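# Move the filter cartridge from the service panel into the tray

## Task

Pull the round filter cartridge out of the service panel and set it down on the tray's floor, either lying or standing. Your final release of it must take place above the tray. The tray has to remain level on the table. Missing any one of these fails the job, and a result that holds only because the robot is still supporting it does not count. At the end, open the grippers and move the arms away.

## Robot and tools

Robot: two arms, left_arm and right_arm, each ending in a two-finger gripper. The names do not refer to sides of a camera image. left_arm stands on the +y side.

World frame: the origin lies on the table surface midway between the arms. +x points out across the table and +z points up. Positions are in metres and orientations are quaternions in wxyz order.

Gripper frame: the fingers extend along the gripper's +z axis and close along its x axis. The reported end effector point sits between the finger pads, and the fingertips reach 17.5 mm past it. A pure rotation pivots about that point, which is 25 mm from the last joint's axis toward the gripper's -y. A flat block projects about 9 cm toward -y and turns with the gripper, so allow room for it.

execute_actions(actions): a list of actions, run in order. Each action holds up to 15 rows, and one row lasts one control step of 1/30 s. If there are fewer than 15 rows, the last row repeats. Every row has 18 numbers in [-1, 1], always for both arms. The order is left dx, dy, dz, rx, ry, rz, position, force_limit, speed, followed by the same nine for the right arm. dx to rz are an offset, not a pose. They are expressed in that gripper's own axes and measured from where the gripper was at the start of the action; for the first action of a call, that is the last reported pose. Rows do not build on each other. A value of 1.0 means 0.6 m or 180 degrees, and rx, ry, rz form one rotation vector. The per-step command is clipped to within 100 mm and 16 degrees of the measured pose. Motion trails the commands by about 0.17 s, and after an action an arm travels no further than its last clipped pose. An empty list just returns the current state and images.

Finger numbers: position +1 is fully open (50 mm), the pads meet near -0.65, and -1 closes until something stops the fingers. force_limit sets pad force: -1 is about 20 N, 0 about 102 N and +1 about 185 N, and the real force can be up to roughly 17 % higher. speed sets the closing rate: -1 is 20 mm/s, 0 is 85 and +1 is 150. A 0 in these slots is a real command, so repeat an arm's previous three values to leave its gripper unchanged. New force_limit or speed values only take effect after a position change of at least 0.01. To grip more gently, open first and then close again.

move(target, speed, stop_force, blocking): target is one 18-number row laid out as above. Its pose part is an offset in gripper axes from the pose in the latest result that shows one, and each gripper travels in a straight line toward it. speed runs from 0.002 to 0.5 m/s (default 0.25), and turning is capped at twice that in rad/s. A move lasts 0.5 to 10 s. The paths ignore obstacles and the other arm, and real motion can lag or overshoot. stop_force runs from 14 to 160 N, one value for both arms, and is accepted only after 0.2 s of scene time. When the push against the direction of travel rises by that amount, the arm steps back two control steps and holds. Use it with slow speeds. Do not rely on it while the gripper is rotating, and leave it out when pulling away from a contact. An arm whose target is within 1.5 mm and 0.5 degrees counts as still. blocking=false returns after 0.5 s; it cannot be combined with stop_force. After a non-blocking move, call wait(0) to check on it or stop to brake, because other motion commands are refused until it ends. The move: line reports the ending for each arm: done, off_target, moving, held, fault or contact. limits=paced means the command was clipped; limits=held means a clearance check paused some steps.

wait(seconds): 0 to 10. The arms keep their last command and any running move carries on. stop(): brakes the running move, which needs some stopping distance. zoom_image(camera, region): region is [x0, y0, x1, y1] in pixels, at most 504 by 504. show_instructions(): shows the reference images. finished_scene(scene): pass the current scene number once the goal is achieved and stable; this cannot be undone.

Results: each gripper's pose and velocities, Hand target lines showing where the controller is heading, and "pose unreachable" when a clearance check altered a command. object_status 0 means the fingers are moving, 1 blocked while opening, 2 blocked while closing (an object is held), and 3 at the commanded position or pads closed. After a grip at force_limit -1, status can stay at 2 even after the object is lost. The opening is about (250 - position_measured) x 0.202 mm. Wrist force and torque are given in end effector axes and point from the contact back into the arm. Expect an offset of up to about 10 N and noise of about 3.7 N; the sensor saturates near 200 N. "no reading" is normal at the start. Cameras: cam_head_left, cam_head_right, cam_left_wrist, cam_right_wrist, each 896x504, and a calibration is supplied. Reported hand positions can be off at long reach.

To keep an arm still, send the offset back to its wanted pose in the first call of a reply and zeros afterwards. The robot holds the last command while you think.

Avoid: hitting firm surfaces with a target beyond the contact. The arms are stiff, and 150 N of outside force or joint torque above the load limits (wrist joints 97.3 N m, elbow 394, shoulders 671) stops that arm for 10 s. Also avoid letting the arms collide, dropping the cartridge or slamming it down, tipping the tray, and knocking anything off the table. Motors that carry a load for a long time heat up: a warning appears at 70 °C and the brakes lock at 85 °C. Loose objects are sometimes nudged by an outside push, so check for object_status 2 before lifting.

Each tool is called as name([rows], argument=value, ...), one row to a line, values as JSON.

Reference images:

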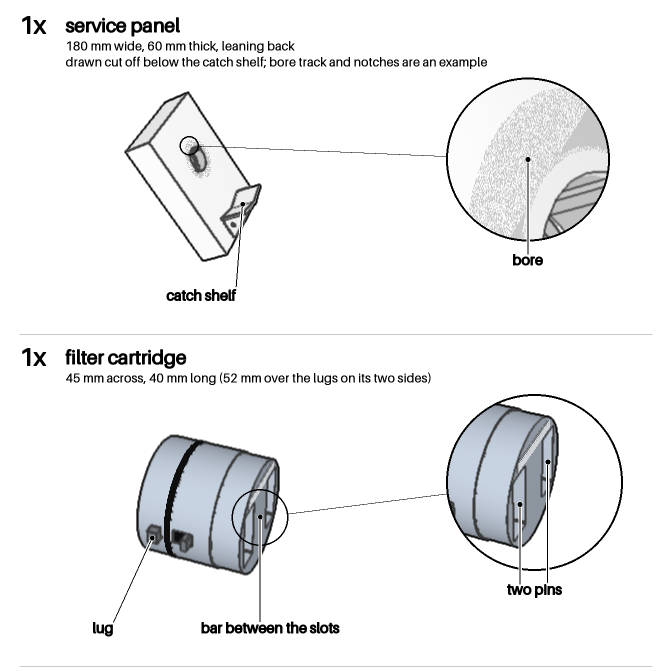

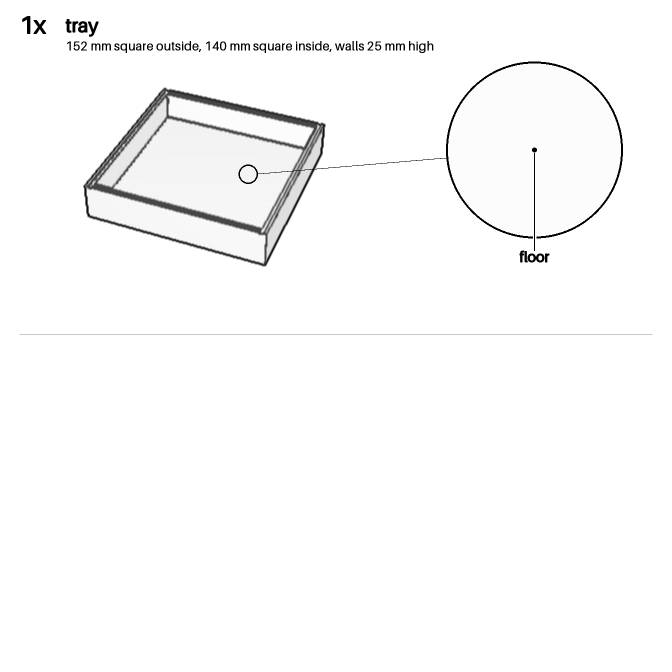

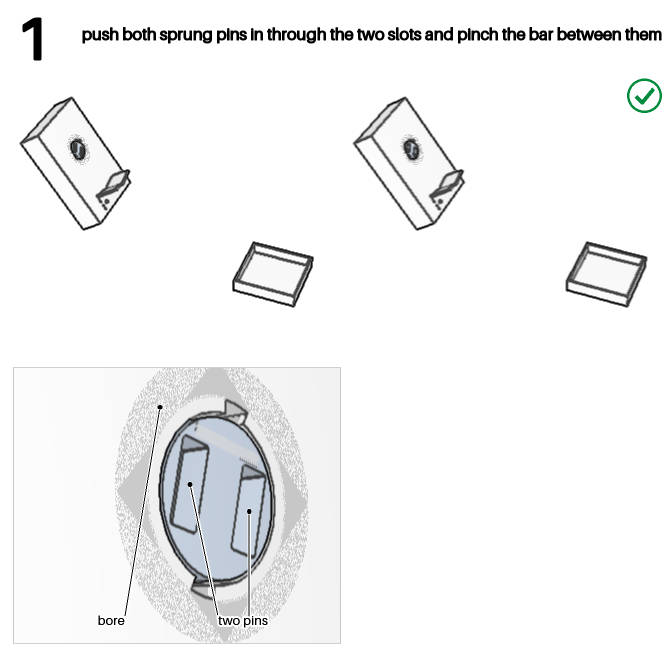

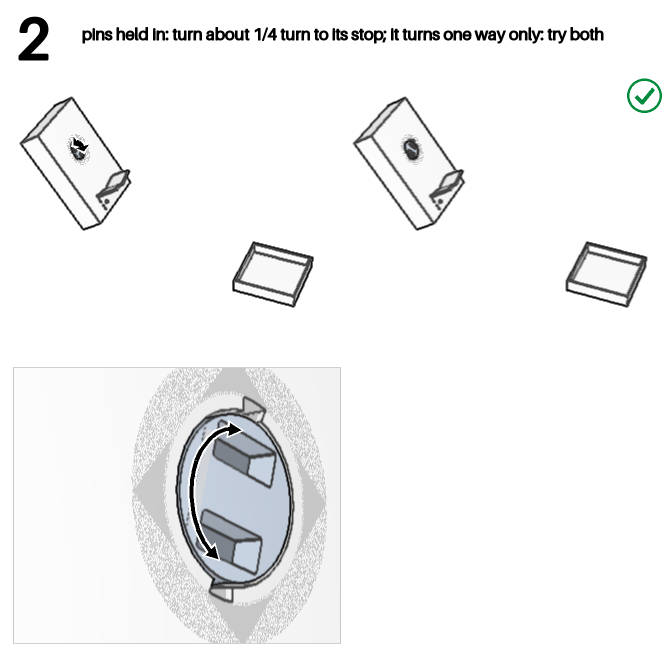

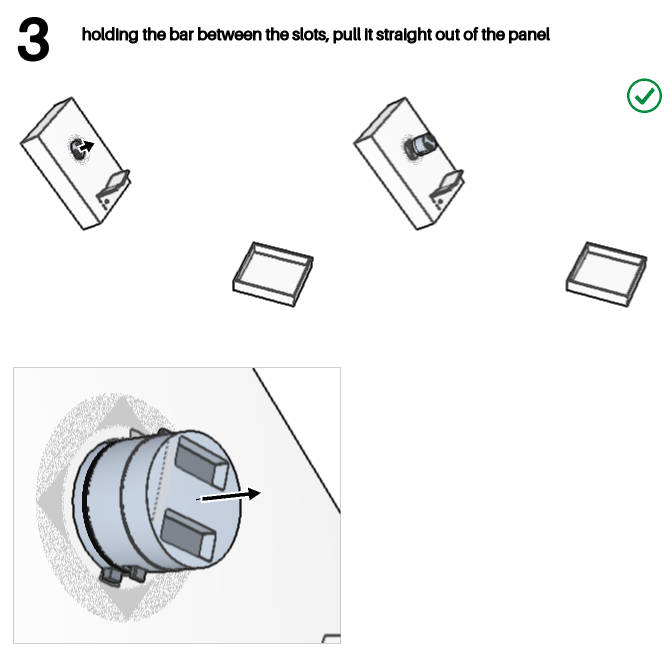

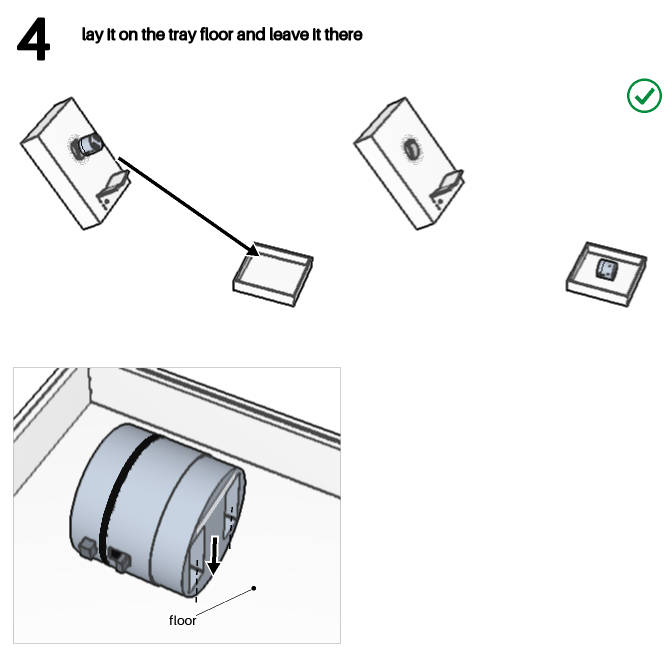

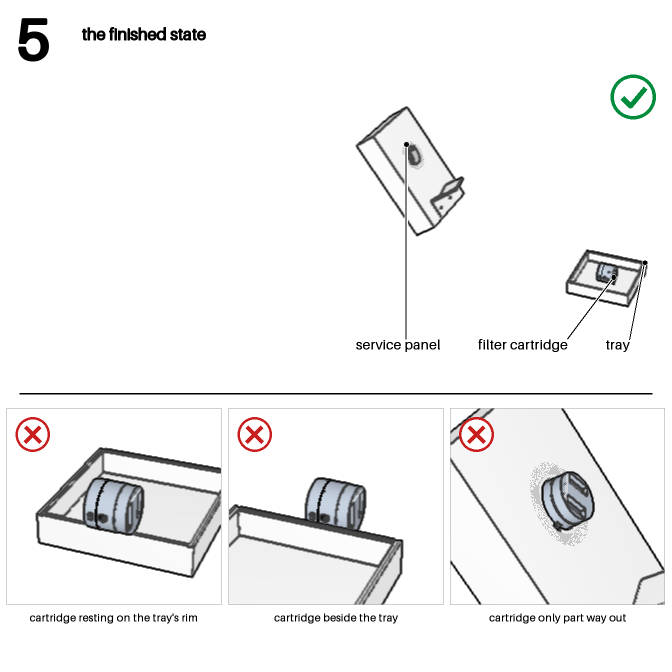

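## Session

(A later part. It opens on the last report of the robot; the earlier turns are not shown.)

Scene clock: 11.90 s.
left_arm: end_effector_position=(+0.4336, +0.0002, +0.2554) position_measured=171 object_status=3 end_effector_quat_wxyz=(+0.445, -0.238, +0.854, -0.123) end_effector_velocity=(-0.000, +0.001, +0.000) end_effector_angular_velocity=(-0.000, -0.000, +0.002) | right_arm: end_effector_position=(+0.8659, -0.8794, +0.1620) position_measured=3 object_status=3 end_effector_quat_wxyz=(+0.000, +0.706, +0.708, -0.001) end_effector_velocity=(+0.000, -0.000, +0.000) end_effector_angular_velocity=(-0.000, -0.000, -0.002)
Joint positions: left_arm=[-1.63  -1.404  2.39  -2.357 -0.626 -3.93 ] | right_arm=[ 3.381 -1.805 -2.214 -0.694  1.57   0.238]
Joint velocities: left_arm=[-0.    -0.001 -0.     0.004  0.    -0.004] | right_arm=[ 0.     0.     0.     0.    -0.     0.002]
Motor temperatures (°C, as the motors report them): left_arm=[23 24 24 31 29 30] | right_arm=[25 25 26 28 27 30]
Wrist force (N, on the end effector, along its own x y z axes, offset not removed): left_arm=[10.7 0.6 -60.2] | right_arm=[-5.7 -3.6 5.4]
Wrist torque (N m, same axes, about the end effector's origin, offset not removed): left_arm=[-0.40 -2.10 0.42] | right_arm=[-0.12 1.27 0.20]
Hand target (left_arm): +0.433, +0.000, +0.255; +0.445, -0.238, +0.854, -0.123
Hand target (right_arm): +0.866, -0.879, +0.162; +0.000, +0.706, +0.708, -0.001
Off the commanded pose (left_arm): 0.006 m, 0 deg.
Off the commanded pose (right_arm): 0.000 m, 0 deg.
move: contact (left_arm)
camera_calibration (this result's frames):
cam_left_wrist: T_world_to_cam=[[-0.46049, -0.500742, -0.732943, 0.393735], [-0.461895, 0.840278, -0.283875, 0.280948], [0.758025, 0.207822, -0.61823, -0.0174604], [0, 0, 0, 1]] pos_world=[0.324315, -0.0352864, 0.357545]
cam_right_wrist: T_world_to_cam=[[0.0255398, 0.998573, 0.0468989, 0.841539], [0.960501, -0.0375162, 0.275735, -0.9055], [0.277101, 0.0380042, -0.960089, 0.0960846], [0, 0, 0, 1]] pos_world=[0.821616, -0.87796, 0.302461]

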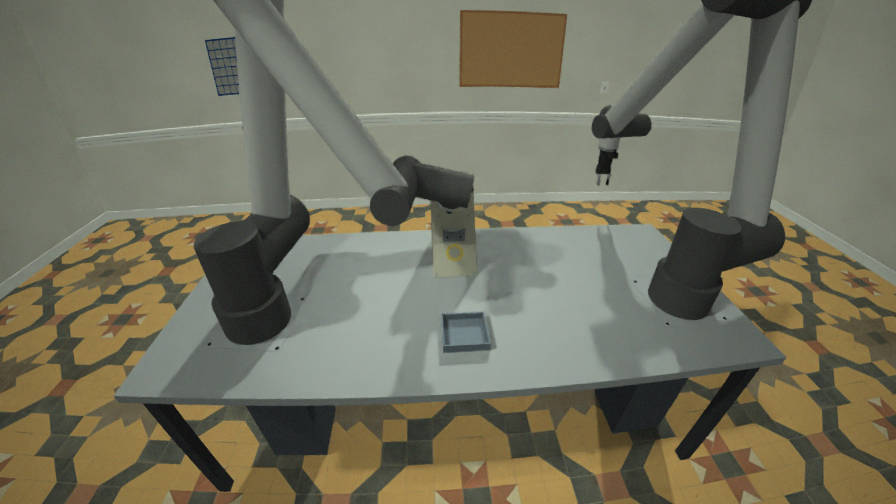

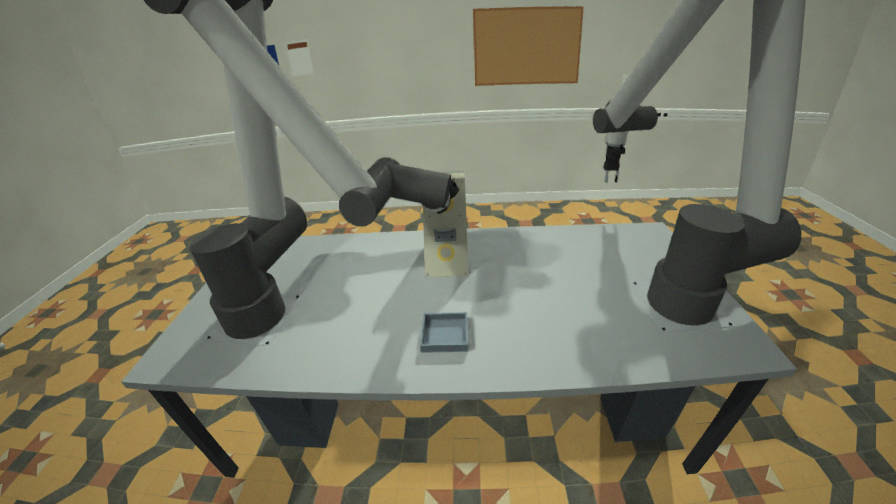

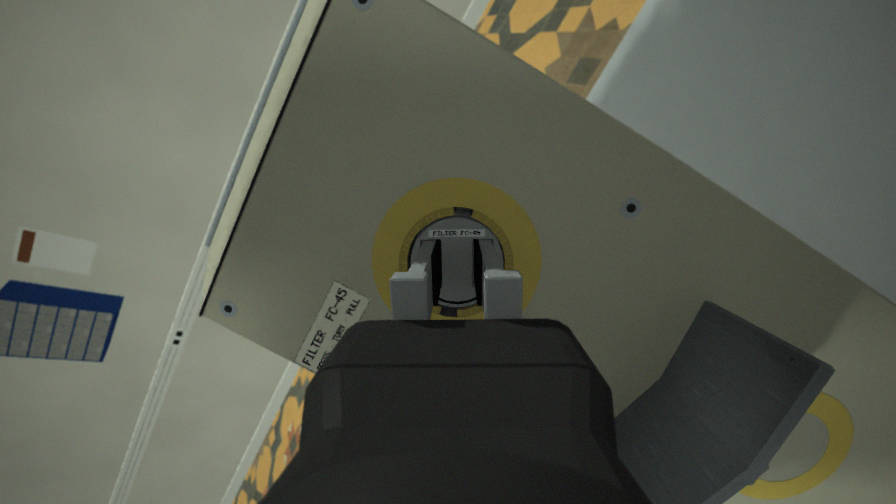

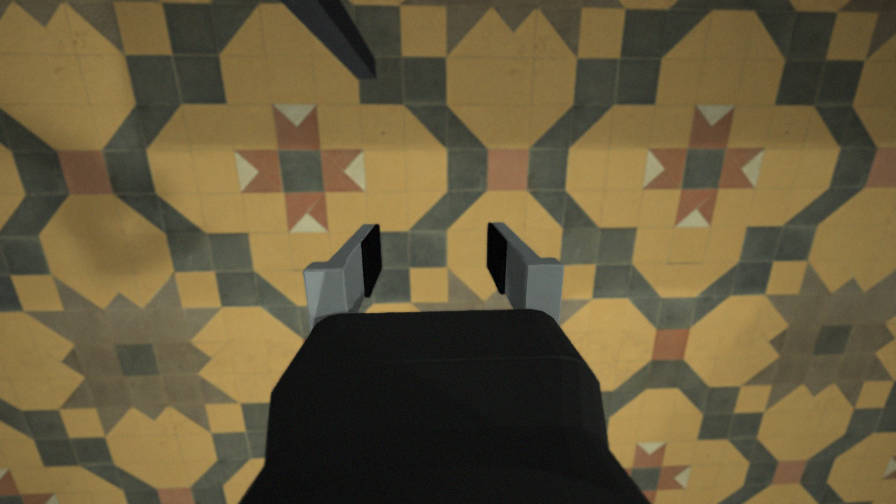

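move(target=[0,0,-0.0012,0,0,-0.03,-0.12,0,0,0,0,0,0,0,0,1,0,0], speed=0.04)

zoom_image(camera="cam_left_wrist", region=[390, 190, 530, 330])

Scene clock: 14.37 s.
left_arm: end_effector_position=(+0.4331, +0.0001, +0.2558) position_measured=171 object_status=3 end_effector_quat_wxyz=(+0.439, -0.278, +0.842, -0.144) end_effector_velocity=(-0.000, +0.000, -0.001) end_effector_angular_velocity=(-0.008, +0.001, +0.006) | right_arm: end_effector_position=(+0.8659, -0.8794, +0.1620) position_measured=3 object_status=3 end_effector_quat_wxyz=(+0.000, +0.706, +0.708, -0.001) end_effector_velocity=(+0.000, +0.000, +0.000) end_effector_angular_velocity=(+0.000, +0.000, +0.001)
Joint positions: left_arm=[-1.632 -1.402  2.389 -2.355 -0.626 -4.027] | right_arm=[ 3.381 -1.805 -2.214 -0.694  1.57   0.238]
Joint velocities: left_arm=[-0.001  0.001 -0.     0.001 -0.001 -0.012] | right_arm=[ 0.    -0.     0.    -0.     0.    -0.001]
Motor temperatures (°C, as the motors report them): left_arm=[23 24 24 31 29 30] | right_arm=[25 25 26 28 27 30]
Wrist force (N, on the end effector, along its own x y z axes, offset not removed): left_arm=[-3.8 -32.1 17.8] | right_arm=[-2.4 0.3 3.1]
Wrist torque (N m, same axes, about the end effector's origin, offset not removed): left_arm=[0.40 0.54 2.60] | right_arm=[0.52 0.59 -0.01]
Hand target (left_arm): +0.433, +0.000, +0.256; +0.438, -0.278, +0.842, -0.144
Hand target (right_arm): +0.866, -0.879, +0.162; +0.000, +0.706, +0.708, -0.001
Off the commanded pose (left_arm): 0.000 m, 0 deg.
Off the commanded pose (right_arm): 0.000 m, 0 deg.
move: done
camera_calibration (this result's frames):
cam_left_wrist: T_world_to_cam=[[-0.431384, -0.579276, -0.691627, 0.370657], [-0.50556, 0.790166, -0.346478, 0.315798], [0.747206, 0.200194, -0.633723, -0.00811719], [0, 0, 0, 1]] pos_world=[0.325615, -0.0331953, 0.360629]
cam_right_wrist: T_world_to_cam=[[0.0255397, 0.998573, 0.0468989, 0.841539], [0.960501, -0.0375161, 0.275735, -0.9055], [0.277101, 0.0380043, -0.960089, 0.0960846], [0, 0, 0, 1]] pos_world=[0.821616, -0.87796, 0.302461]

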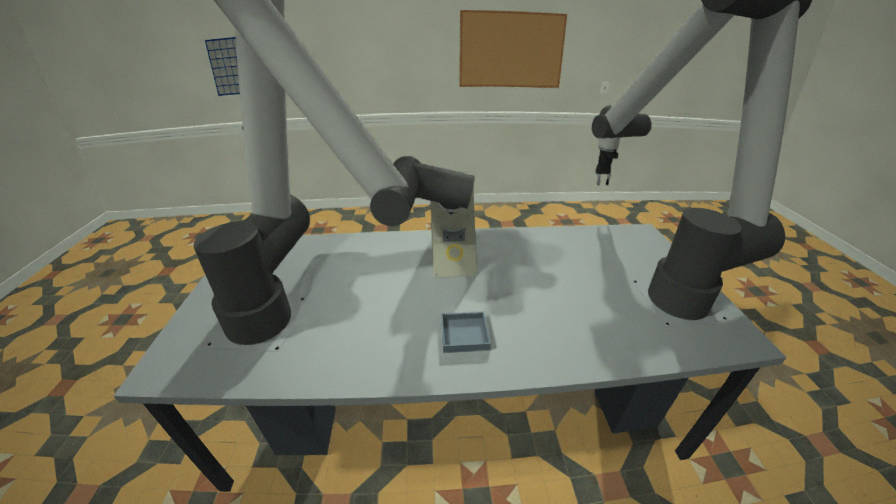

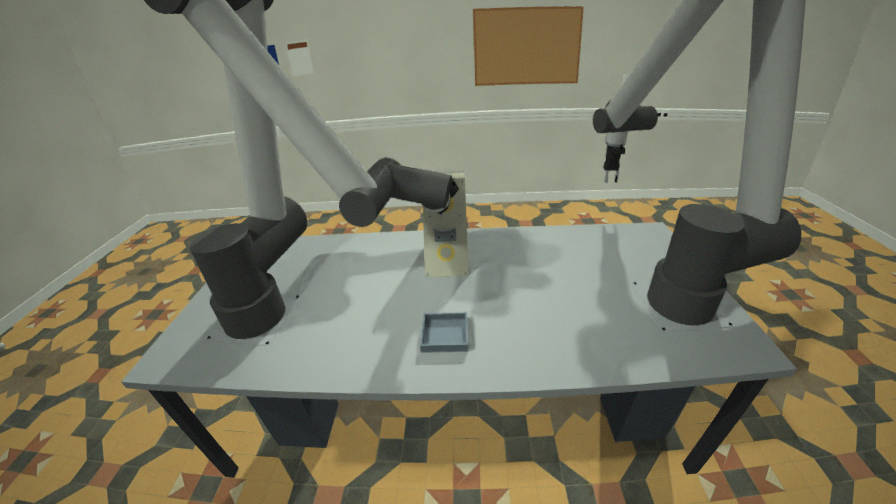

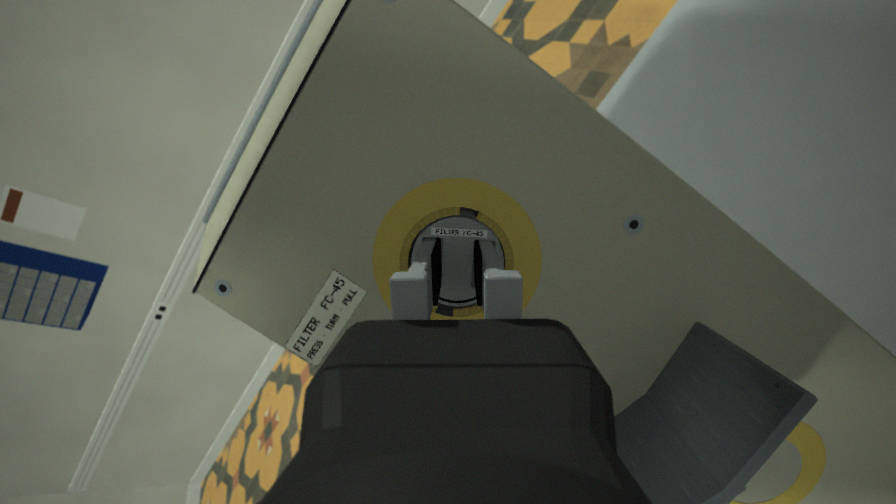

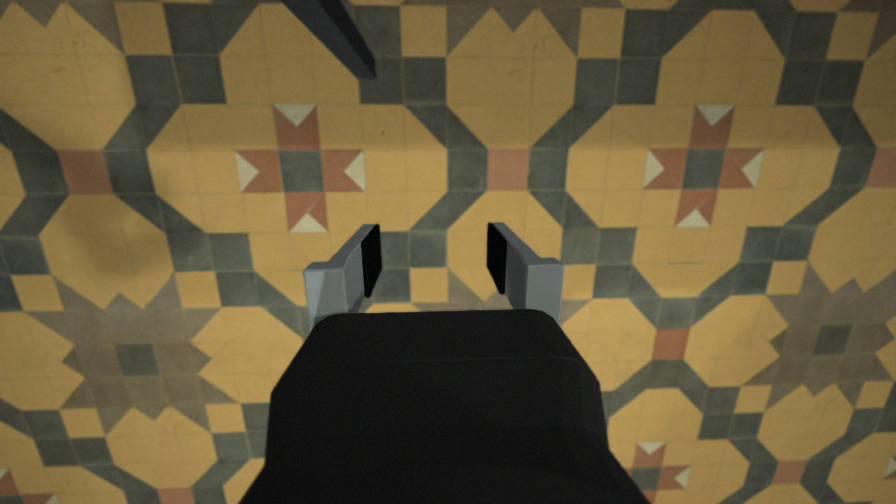

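Region (390, 190, 530, 330) of cam_left_wrist's 896x504 image, scaled by 3.600, with more detail than that image has.

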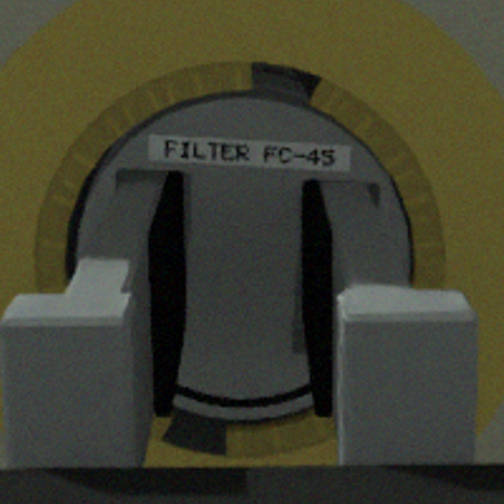

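Blocked; other way.

move(target=[0,-0.0004,0,0,0,0.06,-0.12,0,0,0,0,0,0,0,0,1,0,0], speed=0.06)

Scene clock: 16.37 s.
left_arm: end_effector_position=(+0.4332, -0.0000, +0.2559) position_measured=171 object_status=3 end_effector_quat_wxyz=(+0.450, -0.198, +0.865, -0.102) end_effector_velocity=(-0.000, -0.000, +0.000) end_effector_angular_velocity=(+0.007, +0.000, -0.006) | right_arm: end_effector_position=(+0.8659, -0.8794, +0.1620) position_measured=3 object_status=3 end_effector_quat_wxyz=(+0.000, +0.706, +0.708, -0.001) end_effector_velocity=(-0.000, -0.000, -0.001) end_effector_angular_velocity=(-0.001, +0.001, -0.000)
Joint positions: left_arm=[-1.629 -1.408  2.39  -2.354 -0.625 -3.834] | right_arm=[ 3.381 -1.805 -2.214 -0.694  1.57   0.238]
Joint velocities: left_arm=[-0.    -0.     0.    -0.002 -0.     0.011] | right_arm=[-0.    -0.001 -0.    -0.    -0.     0.   ]
Motor temperatures (°C, as the motors report them): left_arm=[23 24 24 31 29 30] | right_arm=[25 25 26 28 27 30]
Wrist force (N, on the end effector, along its own x y z axes, offset not removed): left_arm=[0.5 2.3 -10.0] | right_arm=[-4.5 0.1 3.9]
Wrist torque (N m, same axes, about the end effector's origin, offset not removed): left_arm=[0.19 -0.30 0.67] | right_arm=[0.56 1.09 0.11]
Hand target (left_arm): +0.433, -0.000, +0.256; +0.450, -0.198, +0.865, -0.102
Hand target (right_arm): +0.866, -0.879, +0.162; +0.000, +0.706, +0.708, -0.001
Off the commanded pose (left_arm): 0.000 m, 0 deg.
Off the commanded pose (right_arm): 0.000 m, 0 deg.
move: done
camera_calibration (this result's frames):
cam_left_wrist: T_world_to_cam=[[-0.485297, -0.417065, -0.768468, 0.41369], [-0.415218, 0.883406, -0.21723, 0.2438], [0.769468, 0.213661, -0.601887, -0.0258569], [0, 0, 0, 1]] pos_world=[0.321889, -0.0373137, 0.355305]
cam_right_wrist: T_world_to_cam=[[0.0255398, 0.998573, 0.0468991, 0.841539], [0.960501, -0.0375162, 0.275735, -0.9055], [0.277101, 0.0380044, -0.960089, 0.0960848], [0, 0, 0, 1]] pos_world=[0.821616, -0.87796, 0.302461]

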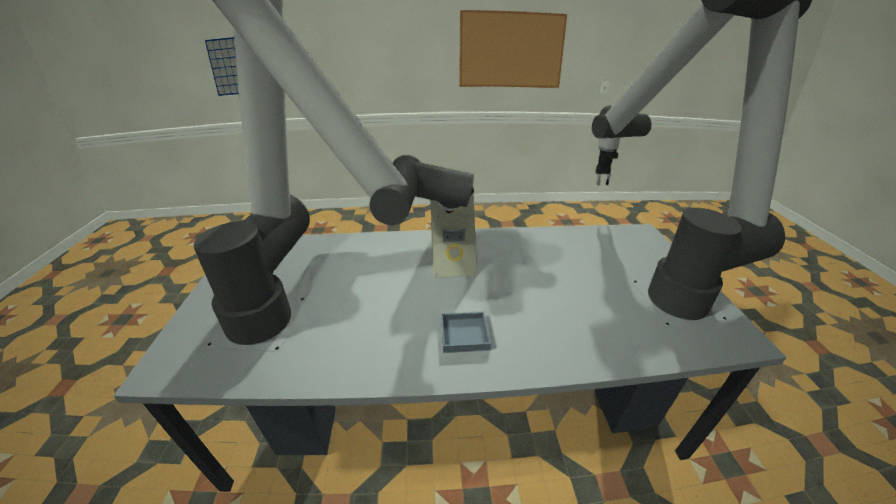

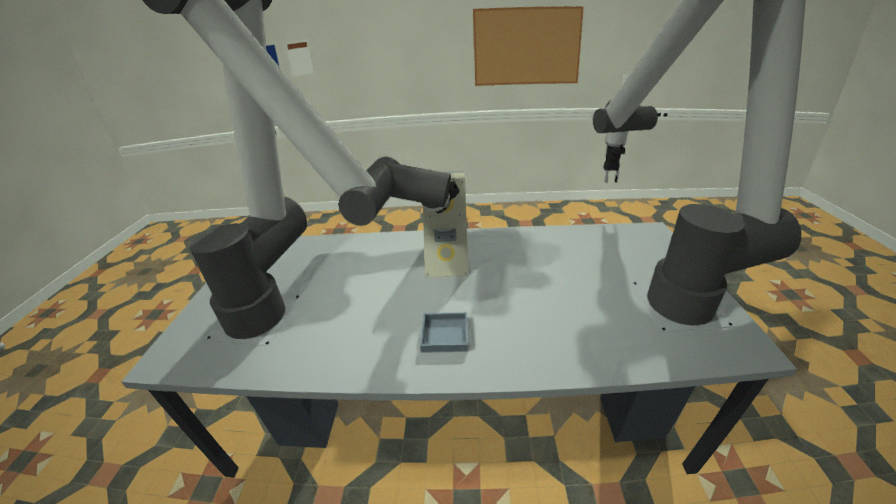

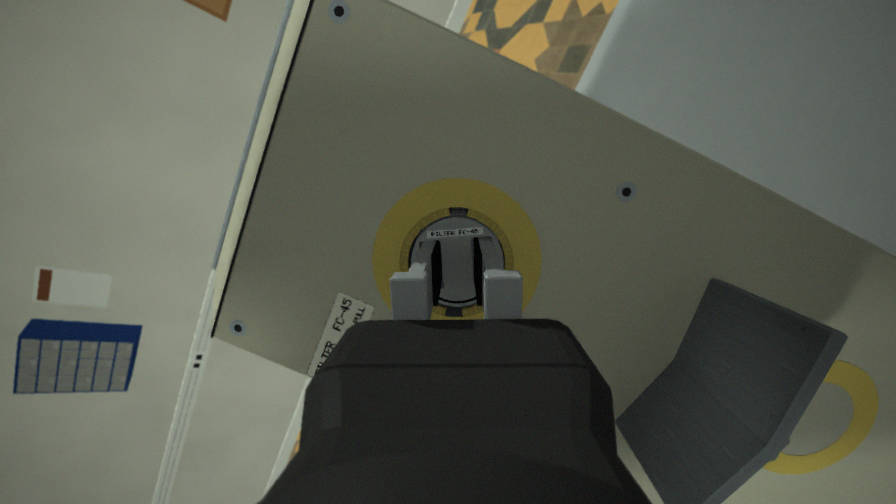

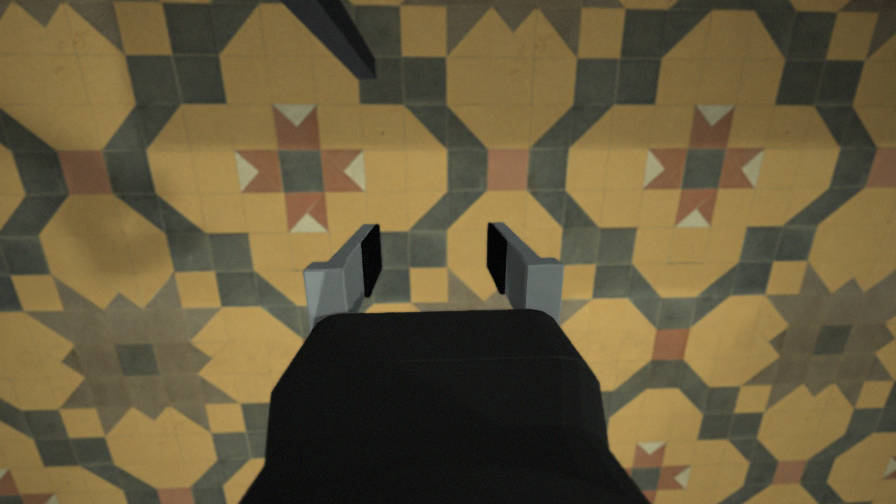

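move(target=[0,0,0,0,0,0.513,-0.12,0,0,0,0,0,0,0,0,1,0,0], speed=0.15)

move(target=[0,0,0,0,0,0,-1,-0.3,-1,0,0,0,0,0,0,1,0,0])

zoom_image(camera="cam_left_wrist", region=[390, 190, 530, 330])

Scene clock: 22.37 s.
left_arm: end_effector_position=(+0.4331, -0.0002, +0.2561) position_measured=171 object_status=3 end_effector_quat_wxyz=(+0.386, +0.487, +0.742, +0.254) end_effector_velocity=(-0.000, -0.001, +0.000) end_effector_angular_velocity=(+0.007, +0.001, -0.007) | right_arm: end_effector_position=(+0.8659, -0.8794, +0.1620) position_measured=3 object_status=3 end_effector_quat_wxyz=(+0.000, +0.706, +0.708, -0.001) end_effector_velocity=(+0.000, +0.000, +0.001) end_effector_angular_velocity=(+0.001, -0.002, +0.001)
Joint positions: left_arm=[-1.6   -1.423  2.359 -2.347 -0.62  -2.174] | right_arm=[ 3.381 -1.805 -2.214 -0.694  1.57   0.238]
Joint velocities: left_arm=[-0.     0.    -0.    -0.004 -0.001  0.012] | right_arm=[ 0.     0.001  0.     0.     0.    -0.001]
Motor temperatures (°C, as the motors report them): left_arm=[23 24 24 31 29 30] | right_arm=[25 25 26 28 27 30]
Wrist force (N, on the end effector, along its own x y z axes, offset not removed): left_arm=[11.9 10.4 -8.2] | right_arm=[-3.1 -0.6 3.3]
Wrist torque (N m, same axes, about the end effector's origin, offset not removed): left_arm=[-0.12 -1.00 0.43] | right_arm=[0.35 0.82 0.02]
Hand target (left_arm): +0.433, -0.000, +0.256; +0.386, +0.487, +0.742, +0.254
Hand target (right_arm): +0.866, -0.879, +0.162; +0.000, +0.706, +0.708, -0.001
Off the commanded pose (left_arm): 0.000 m, 0 deg.
Off the commanded pose (right_arm): 0.000 m, 0 deg.
move: done
camera_calibration (this result's frames):
cam_left_wrist: T_world_to_cam=[[-0.183879, 0.923881, -0.335608, 0.172576], [0.339887, 0.38013, 0.86022, -0.3591], [0.922315, 0.0441075, -0.383913, -0.147767], [0, 0, 0, 1]] pos_world=[0.290075, -0.0164178, 0.310093]
cam_right_wrist: T_world_to_cam=[[0.0255398, 0.998573, 0.0468989, 0.841539], [0.960501, -0.0375163, 0.275735, -0.9055], [0.277101, 0.0380042, -0.960089, 0.0960846], [0, 0, 0, 1]] pos_world=[0.821616, -0.87796, 0.302461]

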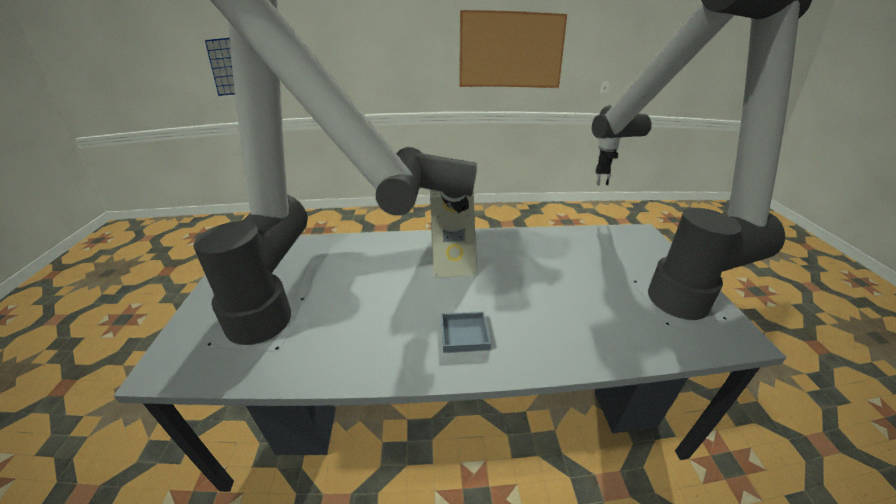

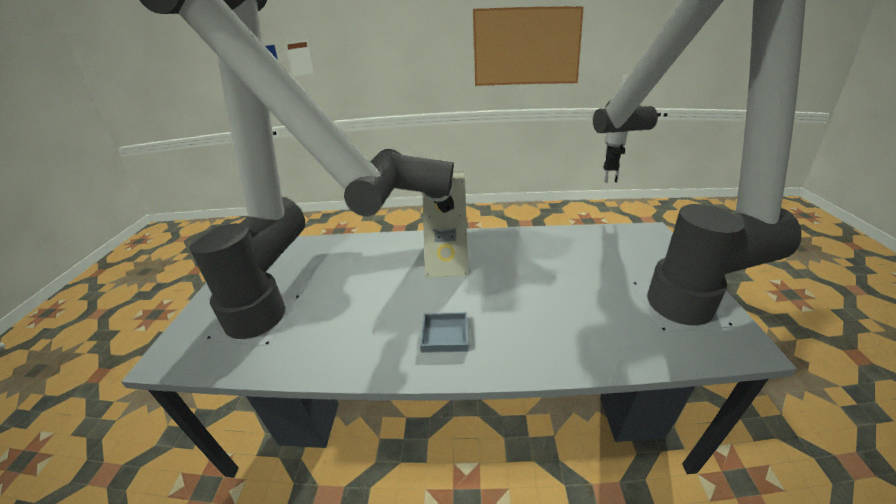

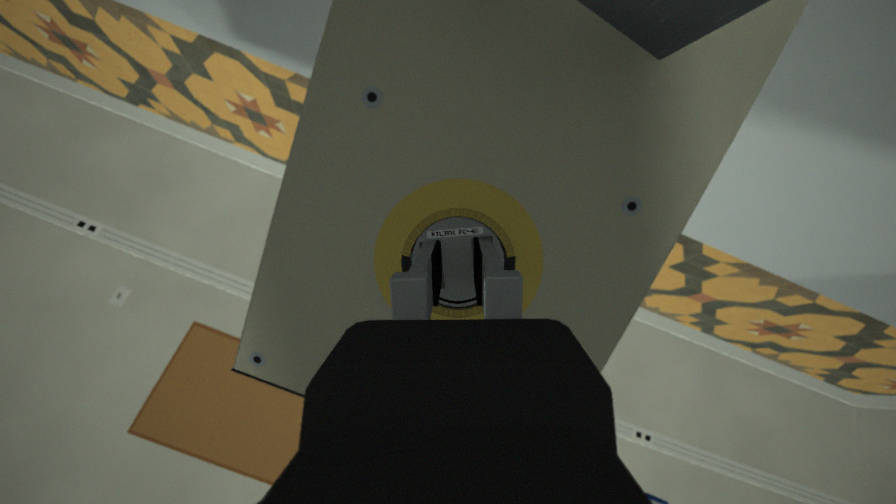

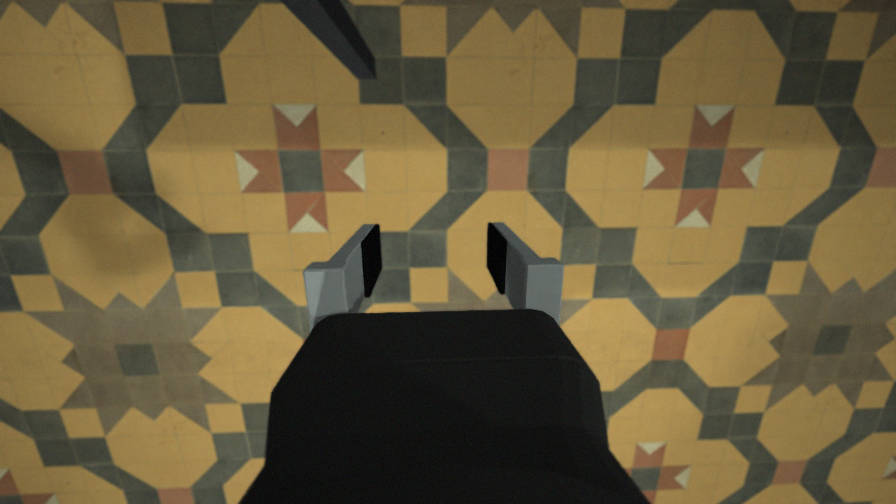

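Scene clock: 22.87 s.
left_arm: end_effector_position=(+0.4331, -0.0002, +0.2560) position_measured=184 object_status=2 end_effector_quat_wxyz=(+0.386, +0.487, +0.742, +0.254) end_effector_velocity=(-0.000, +0.000, -0.000) end_effector_angular_velocity=(+0.001, +0.000, -0.001) | right_arm: end_effector_position=(+0.8659, -0.8794, +0.1620) position_measured=3 object_status=3 end_effector_quat_wxyz=(+0.000, +0.706, +0.708, -0.001) end_effector_velocity=(-0.001, -0.000, -0.001) end_effector_angular_velocity=(+0.000, +0.002, +0.002)
Joint positions: left_arm=[-1.6   -1.423  2.359 -2.348 -0.62  -2.174] | right_arm=[ 3.381 -1.805 -2.214 -0.694  1.57   0.238]
Joint velocities: left_arm=[-0.     0.     0.     0.001 -0.     0.   ] | right_arm=[-0.    -0.001 -0.001 -0.     0.001 -0.002]
Motor temperatures (°C, as the motors report them): left_arm=[23 24 24 31 29 30] | right_arm=[25 25 26 28 27 30]
Wrist force (N, on the end effector, along its own x y z axes, offset not removed): left_arm=[6.9 5.6 -12.1] | right_arm=[-6.2 -1.2 1.8]
Wrist torque (N m, same axes, about the end effector's origin, offset not removed): left_arm=[-0.34 -0.23 0.48] | right_arm=[0.28 1.46 0.11]
Hand target (left_arm): +0.433, -0.000, +0.256; +0.386, +0.487, +0.742, +0.254
Hand target (right_arm): +0.866, -0.879, +0.162; +0.000, +0.706, +0.708, -0.001
Off the commanded pose (left_arm): 0.000 m, 0 deg.
Off the commanded pose (right_arm): 0.000 m, 0 deg.
move: done
camera_calibration (this result's frames):
cam_left_wrist: T_world_to_cam=[[-0.183907, 0.923876, -0.335606, 0.172584], [0.339944, 0.380142, 0.860192, -0.3591], [0.922289, 0.0441082, -0.383976, -0.147741], [0, 0, 0, 1]] pos_world=[0.290074, -0.0164208, 0.310086]
cam_right_wrist: T_world_to_cam=[[0.0255398, 0.998573, 0.046899, 0.841539], [0.960501, -0.0375162, 0.275735, -0.9055], [0.277101, 0.0380044, -0.960089, 0.0960848], [0, 0, 0, 1]] pos_world=[0.821616, -0.87796, 0.302461]

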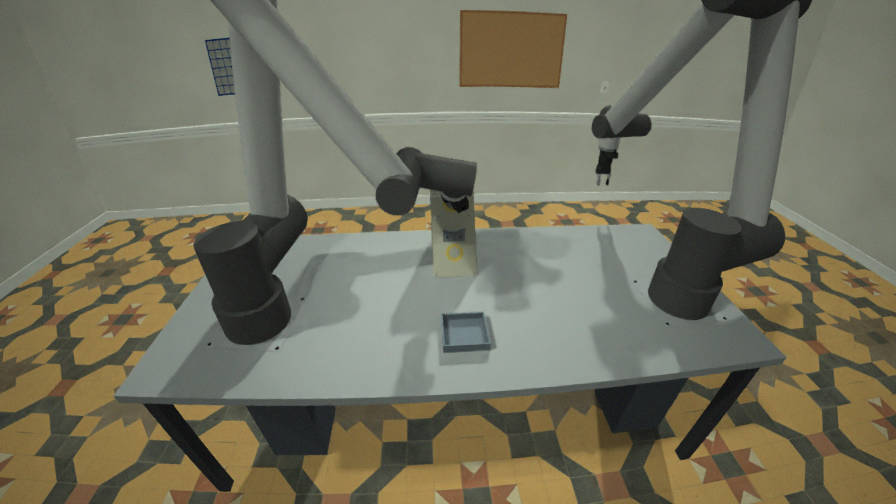

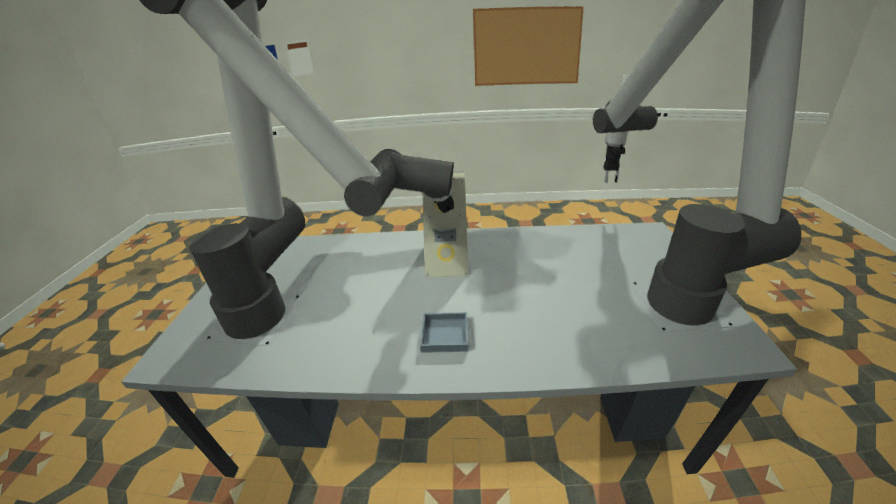

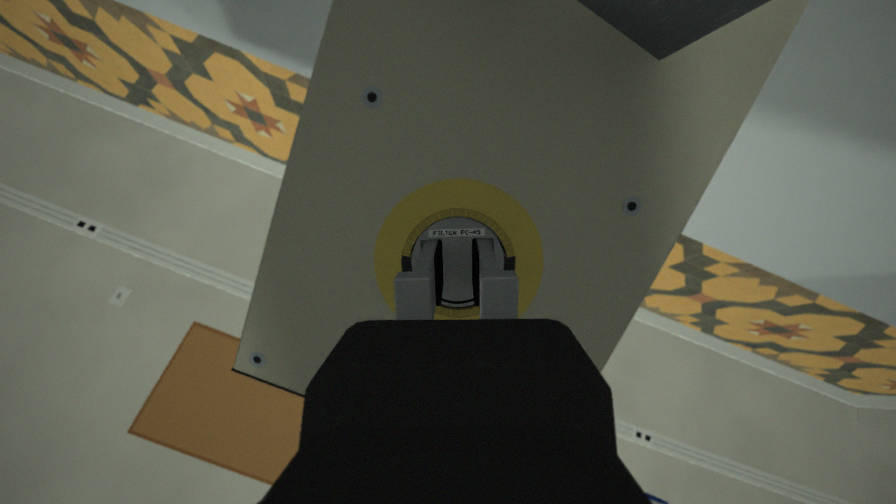

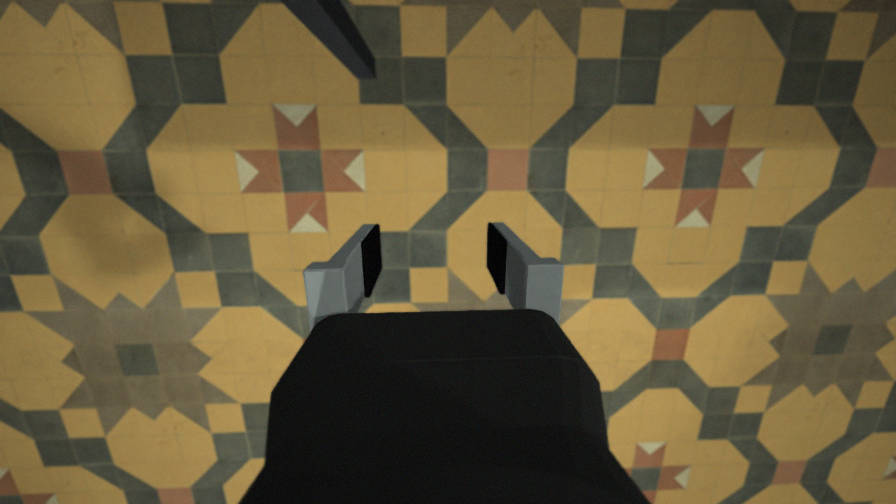

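Region (390, 190, 530, 330) of cam_left_wrist's 896x504 image, scaled by 3.600, with more detail than that image has.

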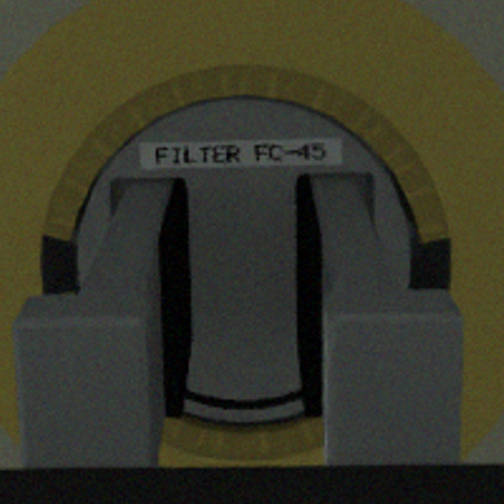

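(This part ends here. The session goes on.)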